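## Task

Take the clear plate out of work nest N2 and place it inside yellow waste bin W1, which is loose and can shift. Apart from the bins, everything on the bench must finish where it began. The plate must stay in the bin without the robot supporting it. W1 must end upright on the bench. Release the plate and pull the gripper away at the end.

## Robot and tools

Robot: a single arm with a two-finger gripper. The fingers project sideways from the wrist flange. With the flange pointing straight down the fingers are horizontal, and wrist roll turns them about. In the gripper's own axes, the fingers point along +x and close along y. The reported hand point sits between the finger pads, roughly 2 cm back from the tips. Open the gripper only after the whole plate is inside W1.

Scene frame: the origin is on the table surface below the arm base. +z is up, and +y is to the left when facing along +x. The base itself may be slightly tilted. The printed hand position can be a little off, more so at long reach. All positions are in metres and orientations are quaternions written w first.

The row: every motion command uses one row of 8 numbers: x, y, z, qw, qx, qy, qz, opening. x, y, z and the quaternion are an absolute gripper pose in the scene frame, not an offset. Opening runs from -1 to +1: +1 is fully open (0.150 m between fingers), -1 is fully closed (fingers still 0.071 m apart). Between the ends, the fingers go to where grip_measured would read the commanded value. To keep hold of something, command an opening at least about 0.04 lower than grip_measured. grip_measured can be consistently off by up to about 0.025 within a scene.

execute_actions(actions): actions is a list of actions. Each action is a list of up to 15 rows, and each row is applied for one control step of 1/30 s. If fewer than 15 rows are given, the last row repeats to fill 15 steps, so each action lasts 0.5 s. An action is rejected if its target lies over 0.6 m from the gripper's position at the start of that action along any gripper axis. If any action is malformed, or the first fails that check against the last reported state, nothing in the call runs. An empty list just returns the current state and images. Repeat the desired quaternion in every row, since the reported one may have drifted.

move(target, speed, blocking): target is one 8-number row, an absolute pose plus opening. The gripper follows a straight path to it. speed is the top path speed in m/s, 0.002 to 0.5 (default 0.25), with turning capped at twice that in rad/s. A path takes 0.5 to 10 s and stops short if it would run longer. Rotation takes the shorter direction. The path does not avoid obstacles, and the real gripper can lag, wander, or exceed the speed, especially with the arm nearly straight. The opening is applied at the start. The result adds a move: line giving the ending (done means at rest near target; others include off_target, moving, held, fault) and the active limits, plus distance from target. limits=paced means the sent pose was clipped. limits=held means a check blocked steps along the way, after which the arm may surge faster than speed. With blocking=false the call returns after 0.5 s while the arm keeps going; further moves and execute_actions are rejected until a result shows the move has ended, so use wait(0) or stop.

wait(seconds): 0 to 10 s; lets the scene run holding the last command, returning early if a running move ends. stop(): brakes a running move; it needs braking distance, more at high speed, and the fingers keep moving. zoom_image(camera, region): camera is cam_head_left (896x504), cam_head_right (896x504) or cam_wrist (616x616); region is [x0, y0, x1, y1] in pixels from the top-left, at most 504 by 504. finished_scene(scene): pass the number of the scene being ended; it is final, and the result reports success and gives the next task.

Controller behaviour: each step, the commanded pose is clipped to within 70 mm and 16 degrees of the measured pose, then damped inverse kinematics drives the joints, favouring position over orientation when both cannot be met. After an action the arm continues only to the last clipped pose, so far targets need further commands. The Hand target line shows the pose currently being driven to. A pose unreachable line means the clearance check (which treats any mount block or post as part of the arm) altered or blocked the command. Joints move at most 3.14 rad/s.

Result lines: the state line gives end_effector_position, end_effector_quat_wxyz and linear/angular velocities. Joint positions and Joint velocities list waist, shoulder, upper arm roll, elbow, forearm roll, wrist pitch, wrist roll (rad, rad/s), then finger-pad gap (m, m/s). Ranges: waist and both rolls of upper arm, forearm and wrist -6.283 to 6.283; shoulder -2.059 to 2.094; elbow -0.192 to 3.927; wrist pitch -1.693 to 3.142.

Cautions: faster contact hits harder, and aiming deeper past a contact presses harder. A joint torque at its load limit (waist and shoulder 45.5 N m; upper arm roll, elbow, forearm roll 27.3; wrist pitch and roll 18.2, held weight included) triggers a fault: the arm backs off, freezes for 10 s and drops the rest of the call. Holding loads heats motors; MOTOR HOT appears from 65 °C and at 80 °C an OVER-TEMPERATURE FAULT brakes the arm until it cools. Finger force is about 20 N per pad, more in a fast close, which can force the fingers open. Avoid dropping, slamming or shoving objects, keep W1 upright, and never push anything off the table, which ends the scene. Loose objects may occasionally get a brief external nudge. Quick, smooth, low-effort motion is preferred.

Each tool is called after "Emit:" in YAML: its name, and indented under it one key for each argument.

## Session

Emit:
execute_actions:
  actions: []

Scene clock: 0.00 s.
end_effector_position=(+0.0668, -0.3766, +0.1430) grip_measured=+0.99 end_effector_quat_wxyz=(+0.716, +0.669, +0.137, -0.145) end_effector_velocity=(-0.000, -0.000, +0.000) end_effector_angular_velocity=(-0.001, -0.001, +0.000)
Joint positions: [-1.543  0.652 -0.205  1.425 -0.13   2.257 -1.39   0.15 ]
Joint velocities: [-0.001 -0.     0.001  0.001 -0.    -0.    -0.     0.   ]
Hand target: +0.067, -0.377, +0.143; +0.716, +0.669, +0.137, -0.145

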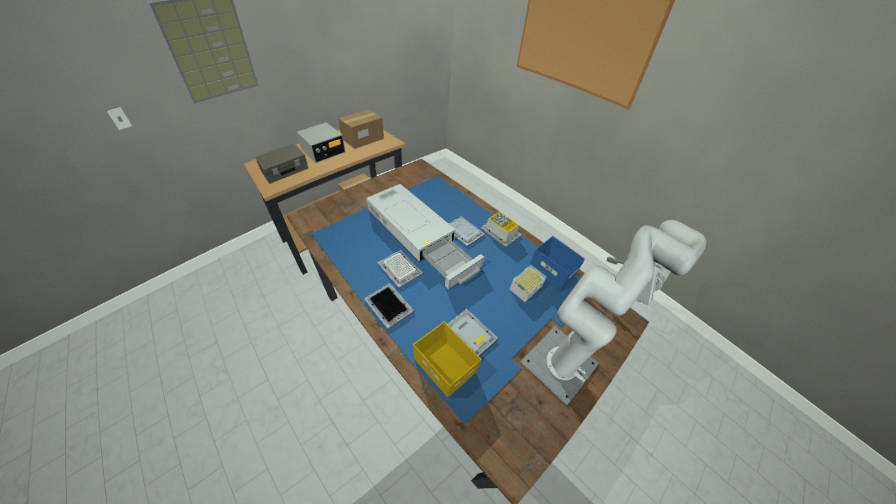

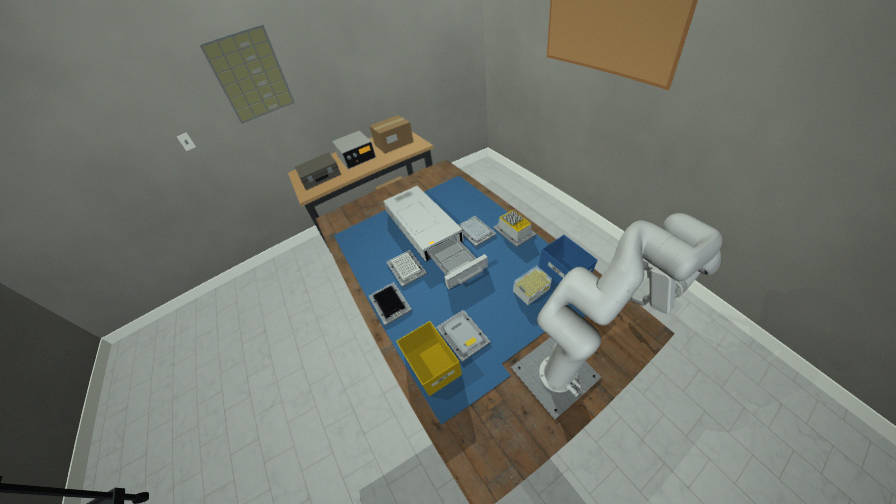

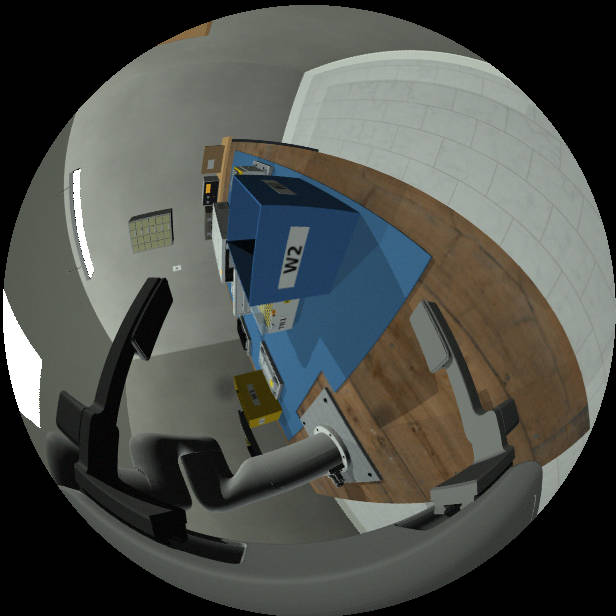

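Emit:
zoom_image:
  camera: "cam_head_left"
  region: [400, 190, 560, 310]

Emit:
move:
  target: [0.2,-0.33,0.33,0.9,0.4,0.08,-0.09,1]

Emit:
move:
  target: [0.58,-0.17,0.25,1,0,0,0,1]
  speed: 0.3

Region (400, 190, 560, 310) of cam_head_left's 896x504 image, scaled by 3.150, with more detail than that image has; it fills the top 378 rows of this view, and the rest is white.

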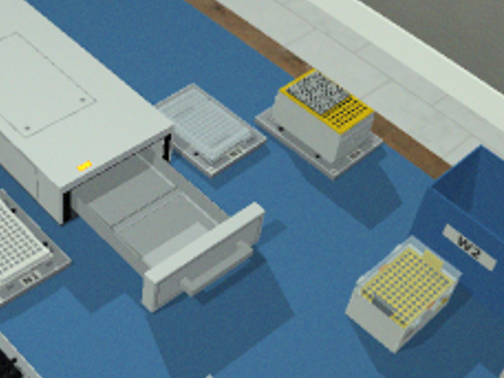

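Scene clock: 9.37 s.
end_effector_position=(+0.1994, -0.3295, +0.3288) grip_measured=+0.99 end_effector_quat_wxyz=(+0.907, +0.404, +0.082, -0.090) end_effector_velocity=(+0.002, +0.000, +0.003) end_effector_angular_velocity=(-0.008, -0.002, +0.003)
Joint positions: [-1.363 -0.089 -0.083  1.111  0.04   2.037 -1.218  0.15 ]
Joint velocities: [ 0.003 -0.005  0.003  0.002  0.002 -0.     0.002 -0.   ]
Hand target: +0.200, -0.329, +0.329; +0.907, +0.403, +0.082, -0.090
Off the commanded pose: 0.001 m, 0 deg.
move: done

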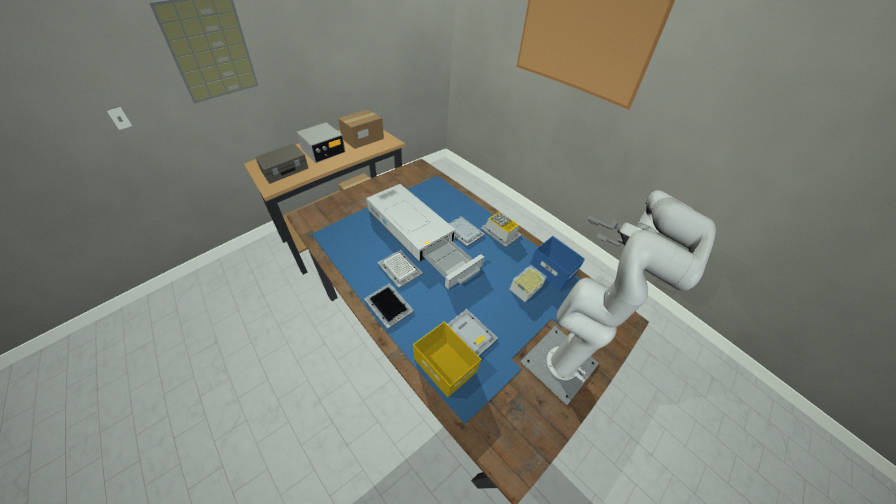

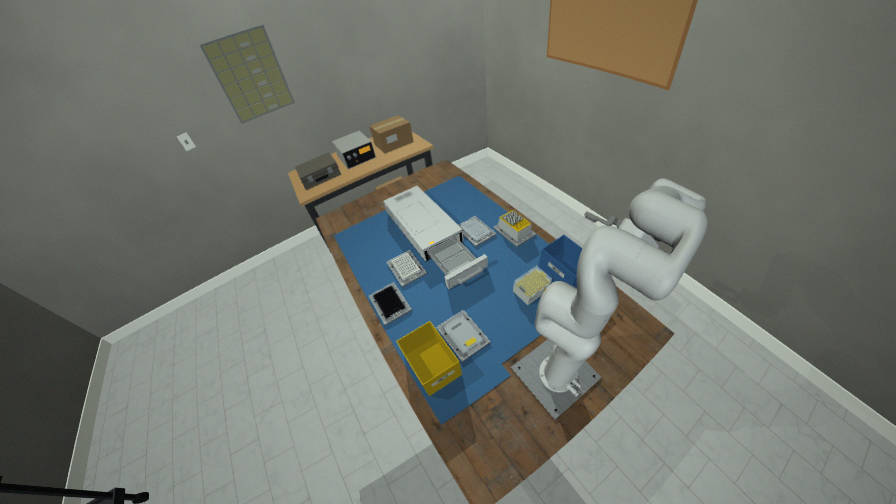

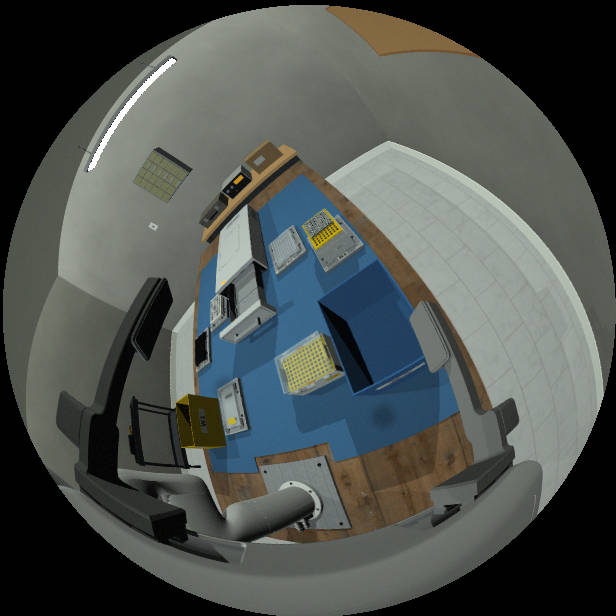

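Scene clock: 11.40 s.
end_effector_position=(+0.5792, -0.1711, +0.2491) grip_measured=+0.99 end_effector_quat_wxyz=(+1.000, -0.001, +0.003, +0.000) end_effector_velocity=(+0.002, +0.003, -0.002) end_effector_angular_velocity=(-0.002, +0.003, +0.004)
Joint positions: [-0.921  0.086  0.53   0.938 -0.073  0.861 -0.318  0.15 ]
Joint velocities: [ 0.004  0.006  0.003  0.002 -0.008  0.     0.008 -0.   ]
Hand target: +0.579, -0.171, +0.249; +1.000, -0.001, +0.003, +0.000
Off the commanded pose: 0.002 m, 0 deg.
move: done

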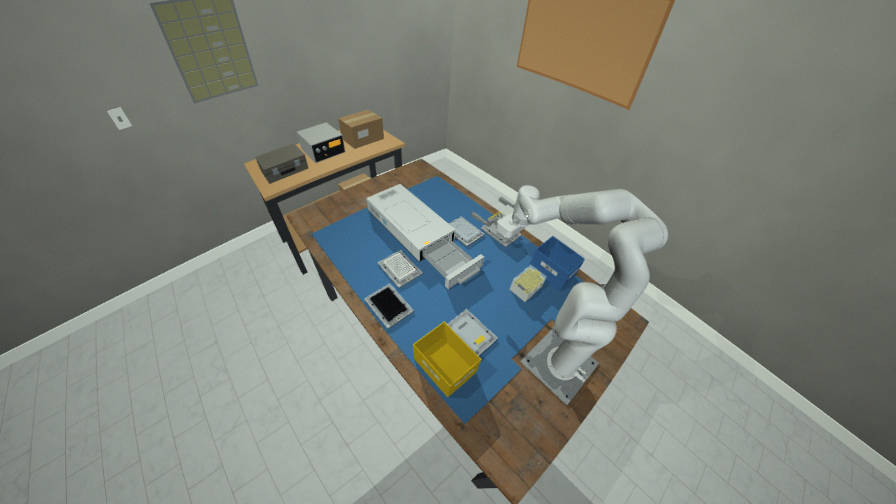

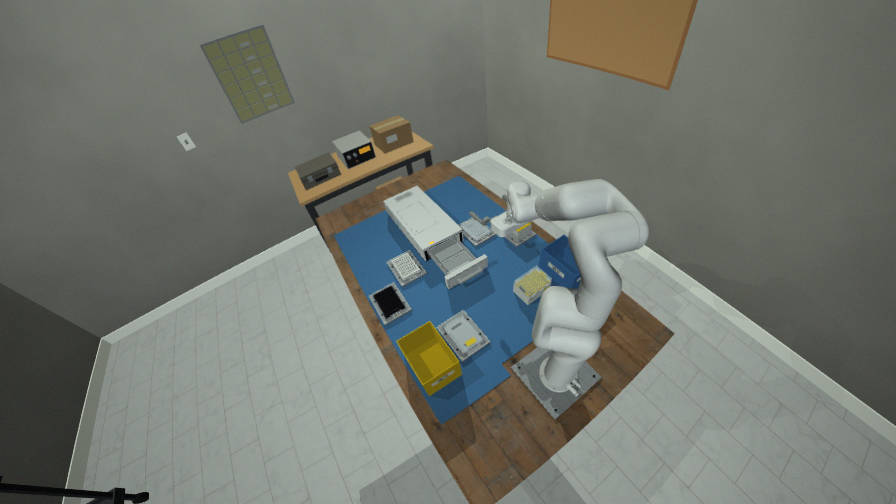

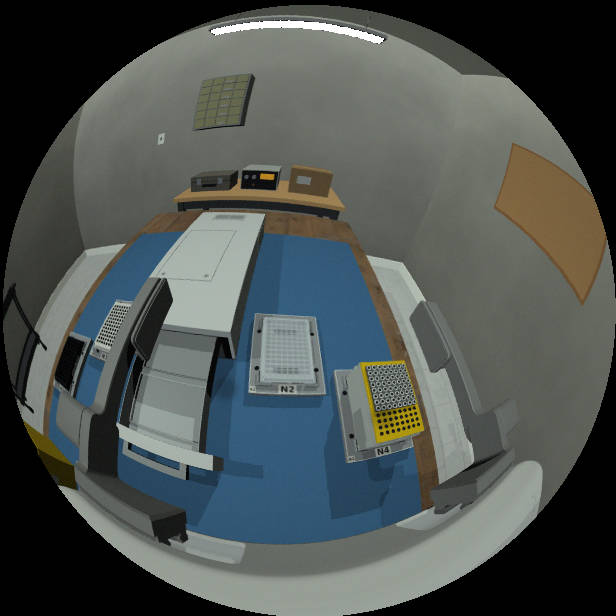

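Emit:
move:
  target: [0.74,-0.153,0.13,0.9914,0,0.1305,0,0.1]
  speed: 0.2

Emit:
zoom_image:
  camera: "cam_head_left"
  region: [410, 170, 570, 300]

Emit:
zoom_image:
  camera: "cam_head_right"
  region: [410, 170, 570, 300]

Scene clock: 19.80 s.
end_effector_position=(+0.7398, -0.1535, +0.1308) grip_measured=+0.10 end_effector_quat_wxyz=(+0.991, -0.000, +0.130, -0.000) end_effector_velocity=(+0.000, +0.003, -0.004) end_effector_angular_velocity=(+0.005, +0.009, +0.005)
Joint positions: [-0.582  0.842  0.478  1.82  -0.419  1.329 -0.015  0.114]
Joint velocities: [ 0.006  0.011 -0.     0.01   0.001  0.01  -0.003  0.   ]
Hand target: +0.740, -0.153, +0.130; +0.991, -0.000, +0.131, +0.000
Off the commanded pose: 0.001 m, 0 deg.
move: done

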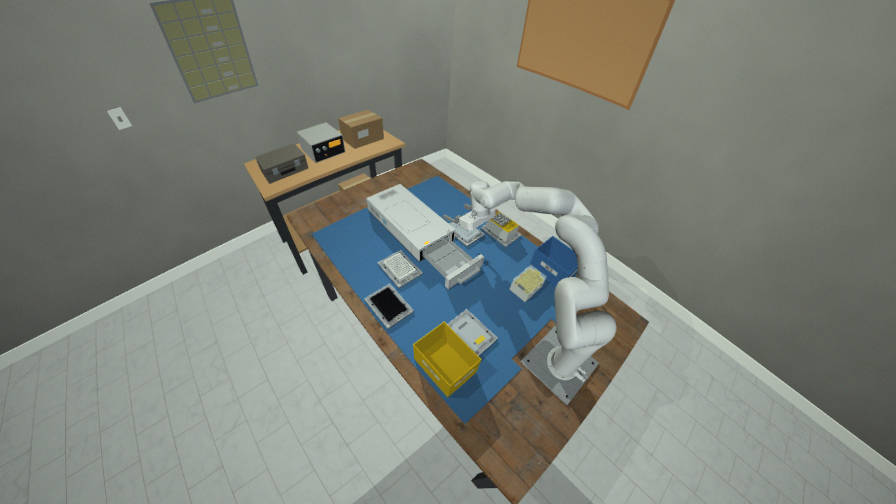

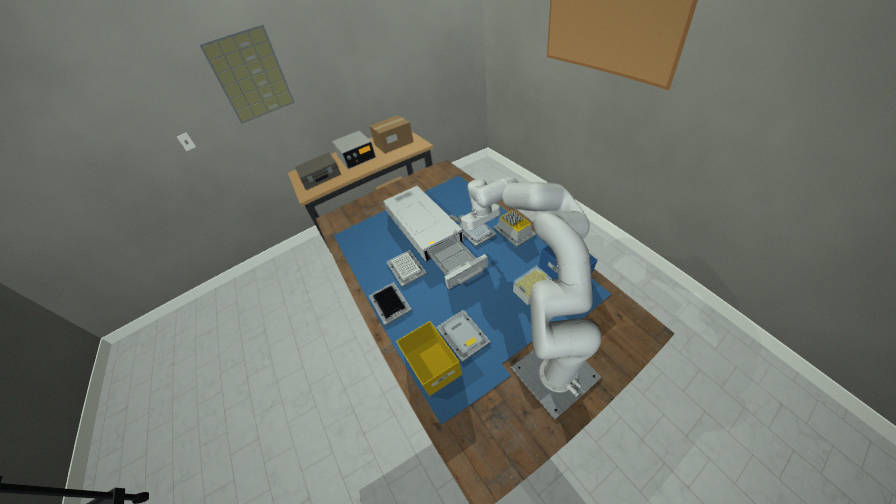

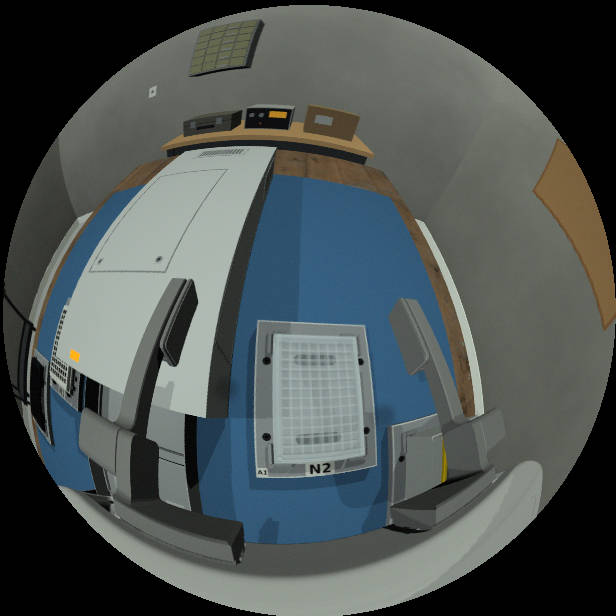

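Region (410, 170, 570, 300) of cam_head_left's 896x504 image, scaled by 3.150, with more detail than that image has; it fills the top 410 rows of this view, and the rest is white.

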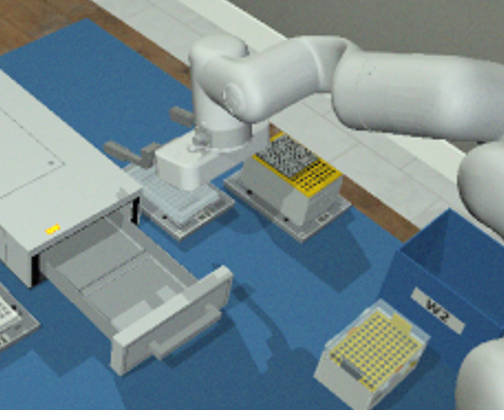

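Region (410, 170, 570, 300) of cam_head_right's 896x504 image, scaled by 3.150, with more detail than that image has; it fills the top 410 rows of this view, and the rest is white.

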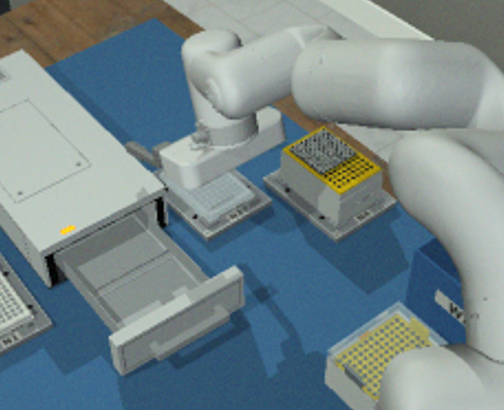

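Emit:
move:
  target: [0.727,-0.172,0.085,0.9659,0,0.2588,0,0.0]
  speed: 0.12

Emit:
zoom_image:
  camera: "cam_head_left"
  region: [420, 170, 560, 280]

Emit:
zoom_image:
  camera: "cam_head_right"
  region: [420, 170, 560, 280]

Scene clock: 38.23 s.
end_effector_position=(+0.7320, -0.1674, +0.0990) grip_measured=+0.01 end_effector_quat_wxyz=(+0.969, +0.001, +0.248, +0.005) end_effector_velocity=(-0.001, +0.000, +0.000) end_effector_angular_velocity=(+0.006, +0.010, +0.002)
Joint positions: [-0.461  1.046  0.413  2.232 -0.431  1.74  -0.097  0.111]
Joint velocities: [ 0.007  0.008 -0.008  0.022  0.007  0.021 -0.011  0.   ]
Hand target: +0.727, -0.172, +0.085; +0.966, +0.001, +0.259, +0.000
Off the commanded pose: 0.016 m, 1 deg.
move: off_target

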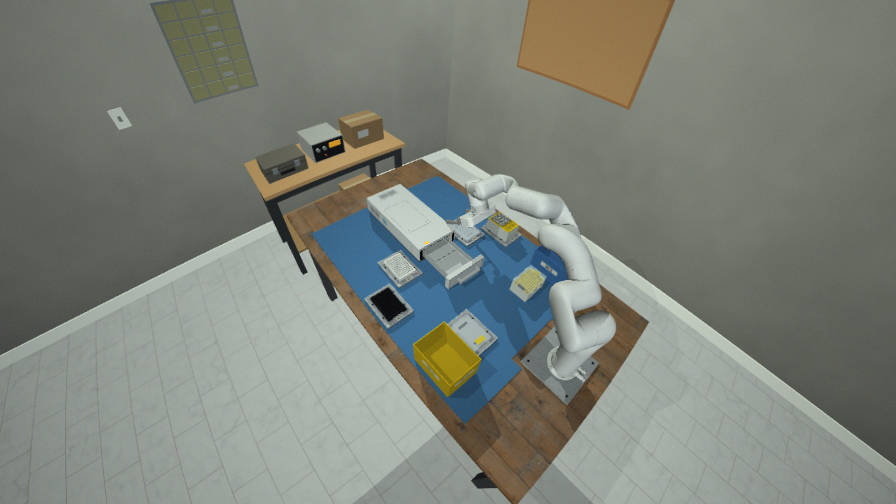

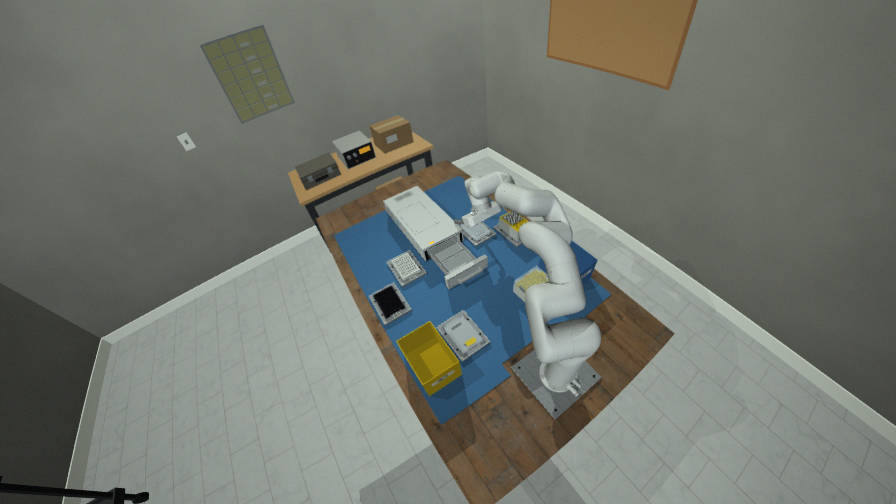

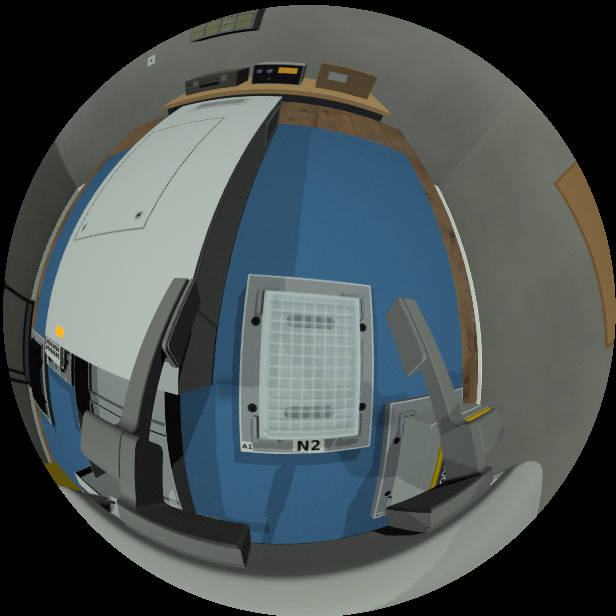

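Region (420, 170, 560, 280) of cam_head_left's 896x504 image, scaled by 3.600, with more detail than that image has; it fills the top 396 rows of this view, and the rest is white.

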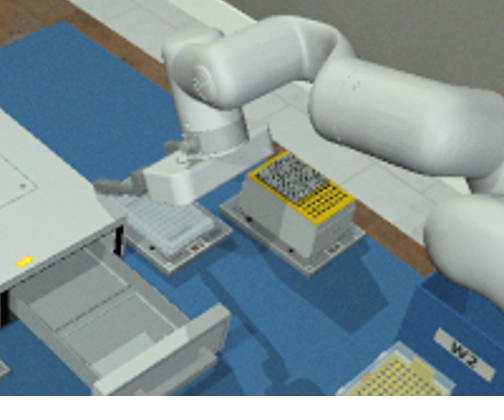

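Region (420, 170, 560, 280) of cam_head_right's 896x504 image, scaled by 3.600, with more detail than that image has; it fills the top 396 rows of this view, and the rest is white.

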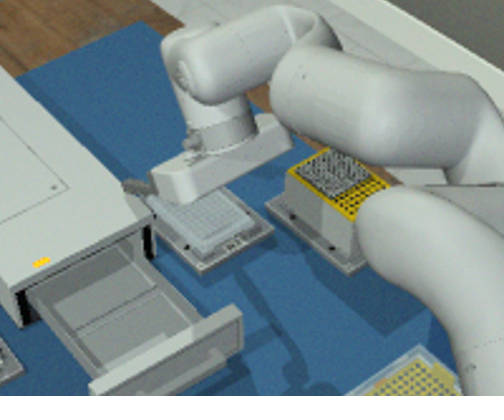

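Emit:
move:
  target: [0.727,-0.181,0.11,0.9659,0,0.2588,0,-0.3]
  speed: 0.05

Scene clock: 43.10 s.
end_effector_position=(+0.7267, -0.1811, +0.1094) grip_measured=-0.30 end_effector_quat_wxyz=(+0.966, +0.000, +0.259, -0.000) end_effector_velocity=(+0.002, +0.004, +0.003) end_effector_angular_velocity=(+0.004, -0.005, +0.006)
Joint positions: [-0.461  1.054  0.402  2.29  -0.433  1.806 -0.118  0.099]
Joint velocities: [ 0.005  0.     0.003  0.008  0.001  0.003 -0.003  0.   ]
Hand target: +0.727, -0.181, +0.110; +0.966, +0.000, +0.259, -0.000
Off the commanded pose: 0.001 m, 0 deg.
move: done

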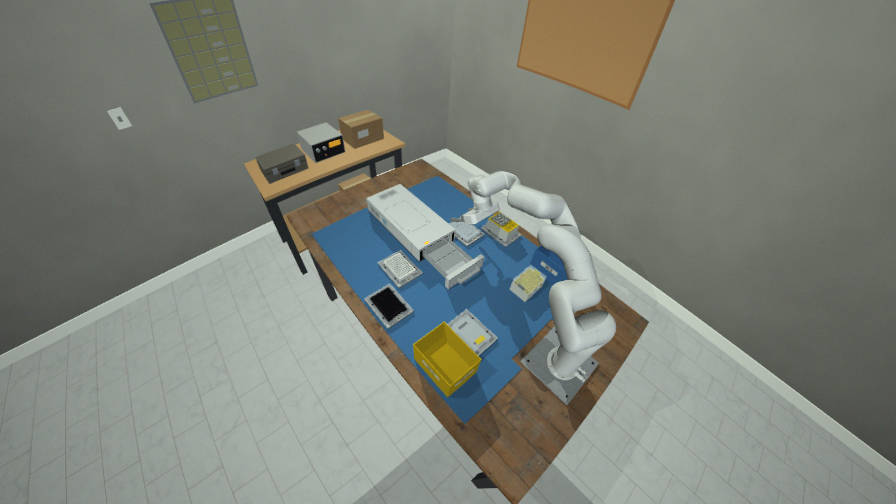

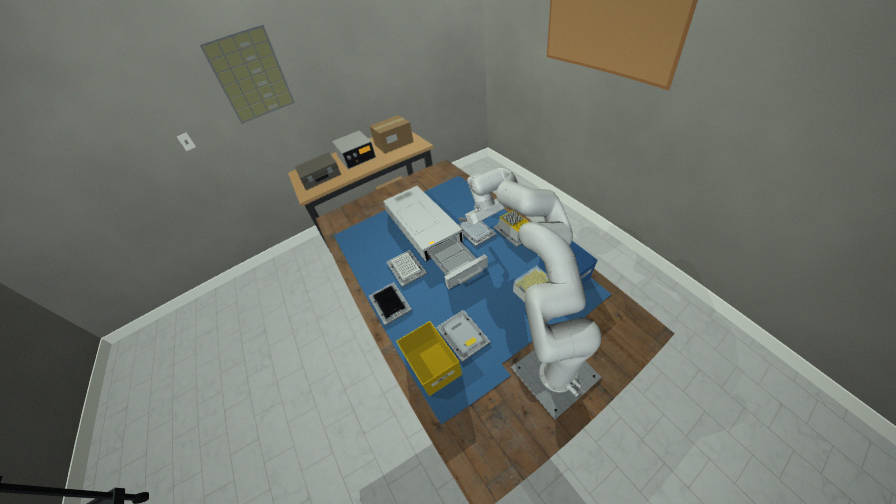

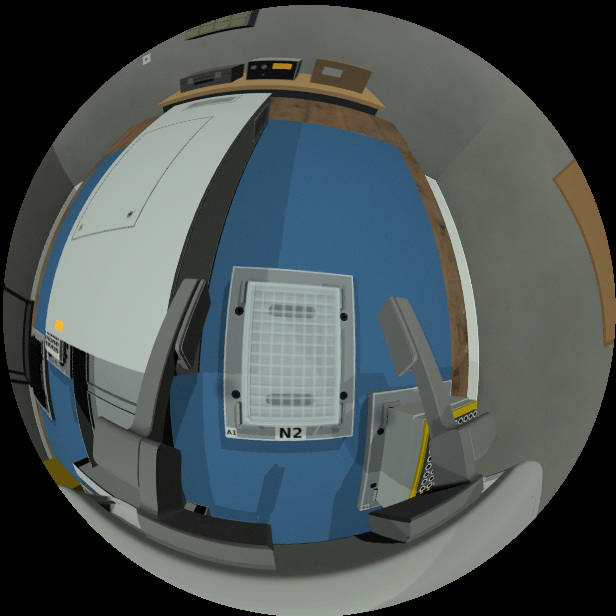

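Emit:
move:
  target: [0.727,-0.181,0.068,0.9659,0,0.2588,0,-0.3]
  speed: 0.04

Emit:
zoom_image:
  camera: "cam_head_left"
  region: [430, 180, 550, 270]

Emit:
zoom_image:
  camera: "cam_head_right"
  region: [430, 180, 550, 270]

Scene clock: 47.50 s.
end_effector_position=(+0.7271, -0.1811, +0.0683) grip_measured=-0.30 end_effector_quat_wxyz=(+0.966, -0.000, +0.259, -0.000) end_effector_velocity=(+0.001, -0.001, +0.003) end_effector_angular_velocity=(-0.000, -0.006, -0.002)
Joint positions: [-0.468  1.097  0.397  2.248 -0.443  1.723 -0.103  0.099]
Joint velocities: [-0.002 -0.002  0.001  0.002  0.    -0.002  0.     0.   ]
Hand target: +0.727, -0.181, +0.068; +0.966, -0.000, +0.259, -0.000
Off the commanded pose: 0.000 m, 0 deg.
move: done

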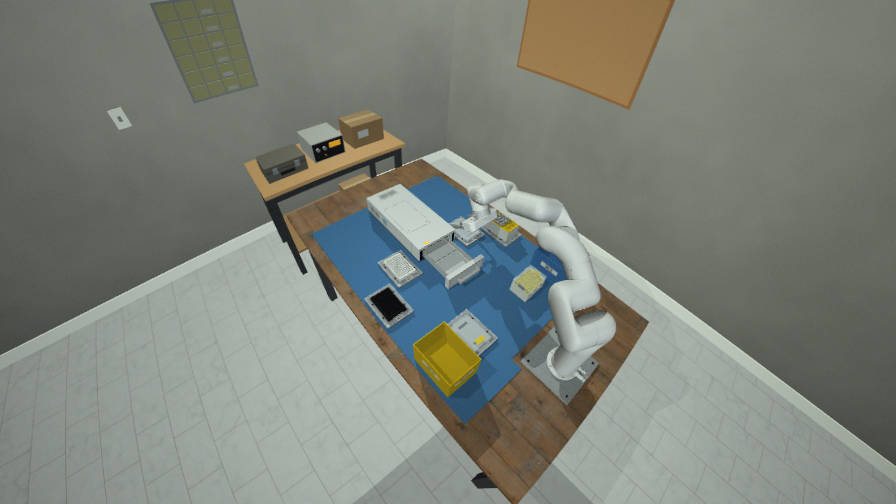

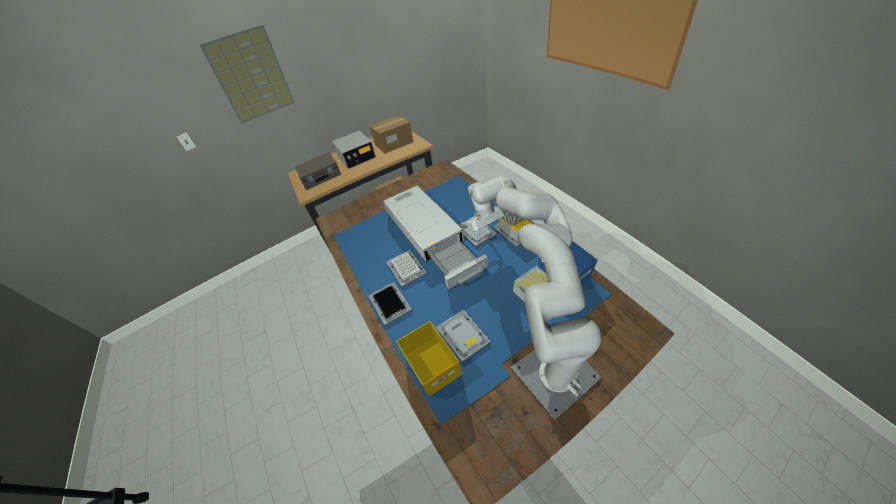

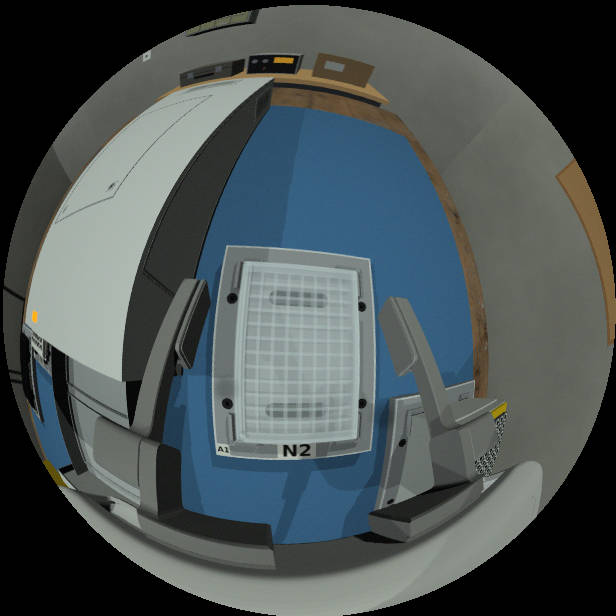

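Region (430, 180, 550, 270) of cam_head_left's 896x504 image, scaled by 4.200, with more detail than that image has; it fills the top 378 rows of this view, and the rest is white.

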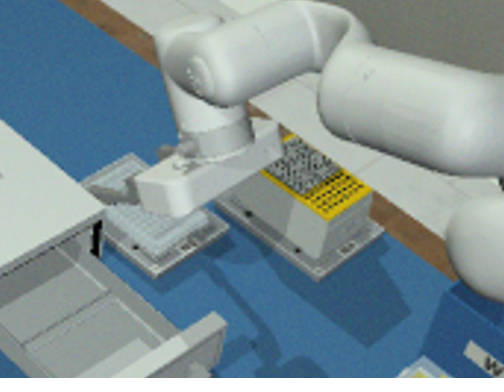

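Region (430, 180, 550, 270) of cam_head_right's 896x504 image, scaled by 4.200, with more detail than that image has; it fills the top 378 rows of this view, and the rest is white.

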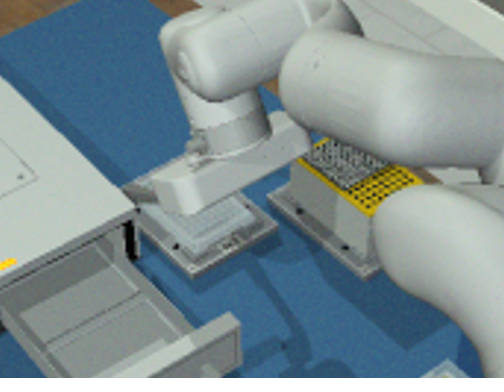

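Emit:
move:
  target: [0.719,-0.184,0.048,0.9659,0,0.2588,0,-0.3]
  speed: 0.03

Emit:
zoom_image:
  camera: "cam_head_left"
  region: [430, 180, 550, 270]

Emit:
zoom_image:
  camera: "cam_wrist"
  region: [130, 200, 530, 540]

Scene clock: 54.73 s.
end_effector_position=(+0.7191, -0.1840, +0.0481) grip_measured=-0.30 end_effector_quat_wxyz=(+0.966, -0.000, +0.259, -0.000) end_effector_velocity=(+0.002, +0.002, +0.003) end_effector_angular_velocity=(+0.001, -0.007, +0.002)
Joint positions: [-0.495  1.085  0.398  2.161 -0.448  1.656 -0.092  0.099]
Joint velocities: [ 0.    -0.004  0.004 -0.003  0.    -0.005  0.001  0.   ]
Hand target: +0.719, -0.184, +0.048; +0.966, -0.000, +0.259, -0.000
Off the commanded pose: 0.000 m, 0 deg.
move: done

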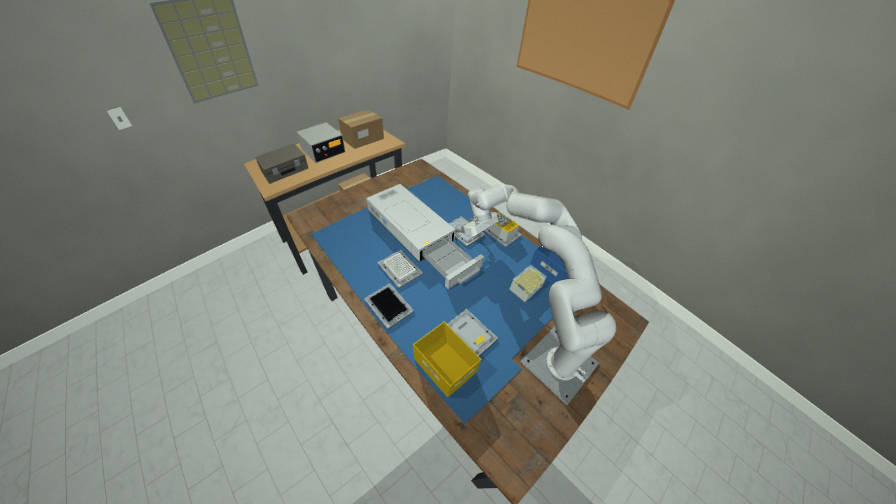

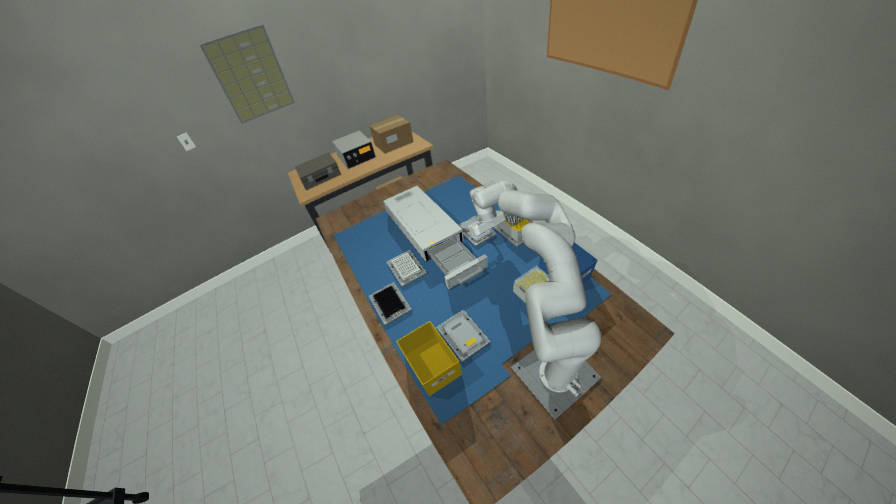

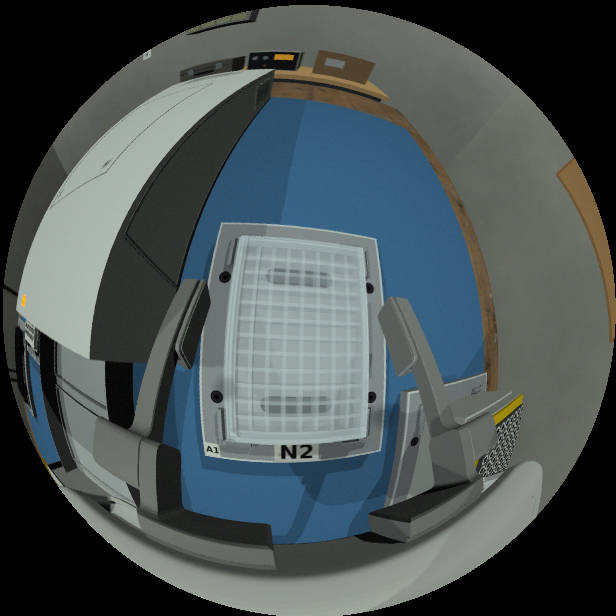

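Region (430, 180, 550, 270) of cam_head_left's 896x504 image, scaled by 4.200, with more detail than that image has; it fills the top 378 rows of this view, and the rest is white.

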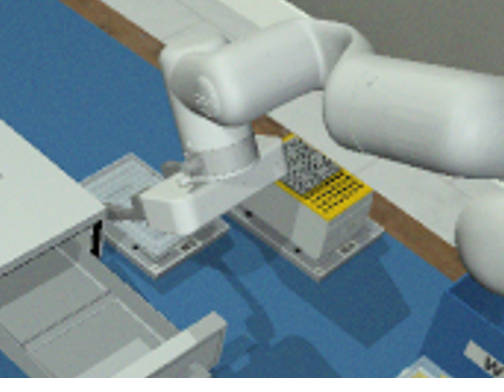

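Region (130, 200, 530, 540) of cam_wrist's 616x616 image, scaled by 1.260, with more detail than that image has; it fills the top 428 rows of this view, and the rest is white.

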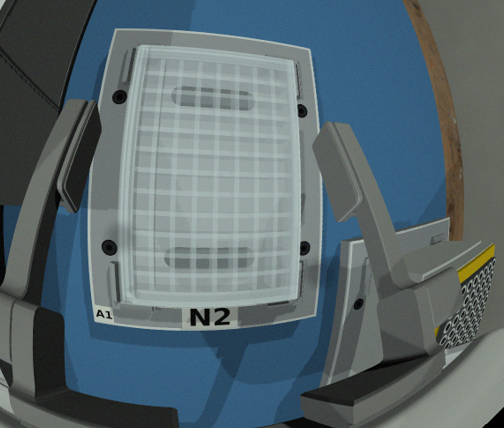

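Emit:
move:
  target: [0.719,-0.184,0.038,0.9537,0,0.3007,0,-0.3]
  speed: 0.03

Emit:
zoom_image:
  camera: "cam_head_left"
  region: [430, 180, 550, 270]

Emit:
zoom_image:
  camera: "cam_wrist"
  region: [130, 200, 530, 540]

Scene clock: 64.60 s.
end_effector_position=(+0.7189, -0.1838, +0.0380) grip_measured=-0.30 end_effector_quat_wxyz=(+0.954, +0.000, +0.300, +0.000) end_effector_velocity=(+0.001, -0.003, +0.002) end_effector_angular_velocity=(-0.001, +0.005, -0.003)
Joint positions: [-0.415  1.225  0.363  2.439 -0.453  1.854 -0.139  0.099]
Joint velocities: [ 0.01   0.021 -0.007  0.049  0.     0.028 -0.011  0.   ]
Hand target: +0.719, -0.184, +0.038; +0.954, +0.000, +0.301, -0.000
Off the commanded pose: 0.000 m, 0 deg.
move: done

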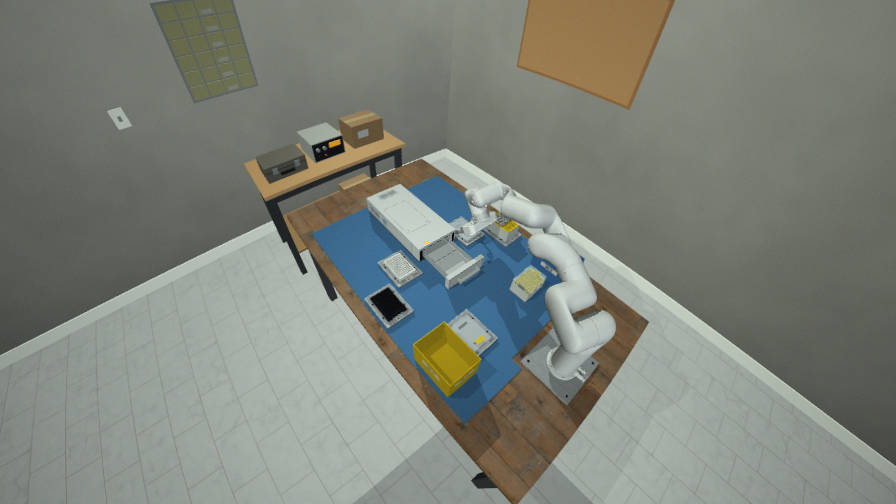

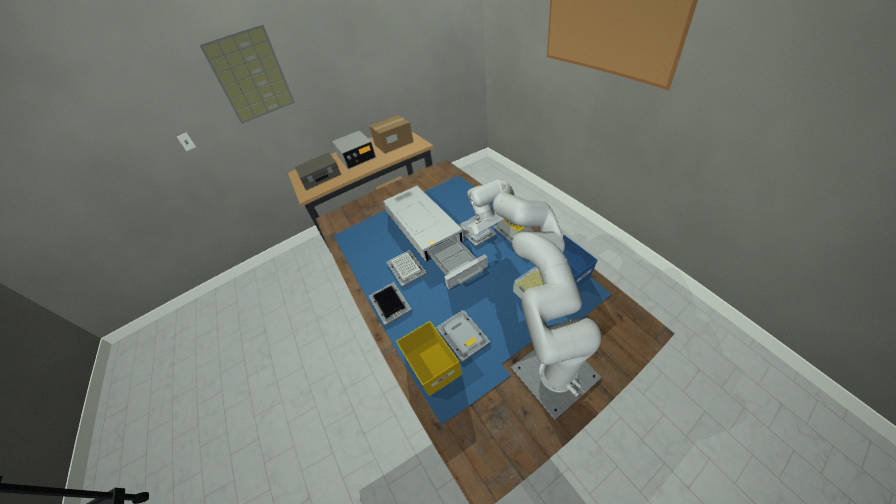

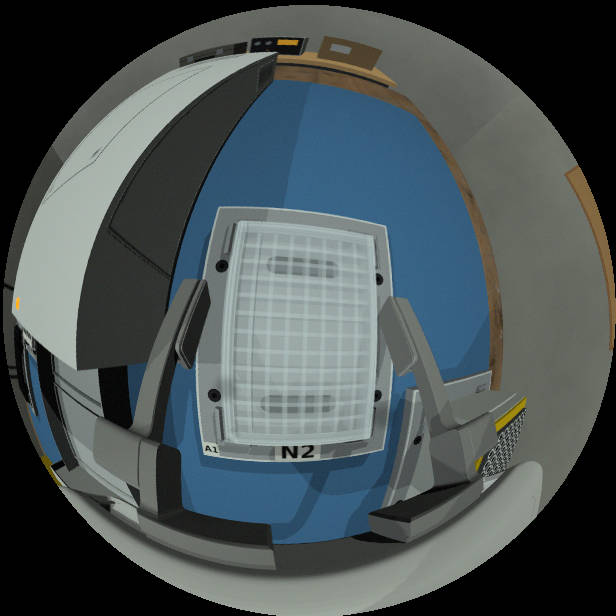

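Region (430, 180, 550, 270) of cam_head_left's 896x504 image, scaled by 4.200, with more detail than that image has; it fills the top 378 rows of this view, and the rest is white.

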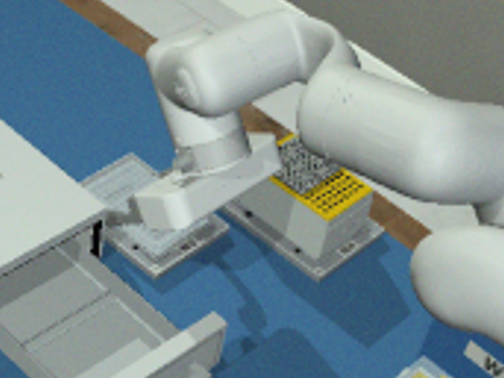

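Region (130, 200, 530, 540) of cam_wrist's 616x616 image, scaled by 1.260, with more detail than that image has; it fills the top 428 rows of this view, and the rest is white.

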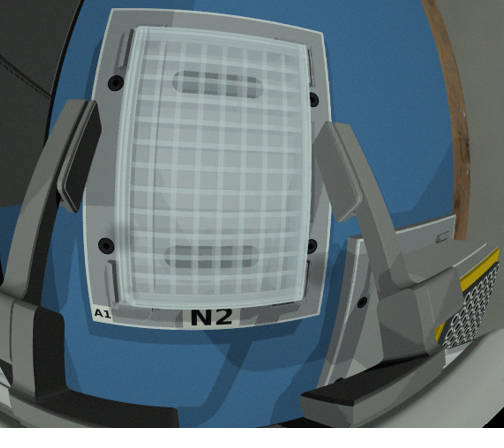

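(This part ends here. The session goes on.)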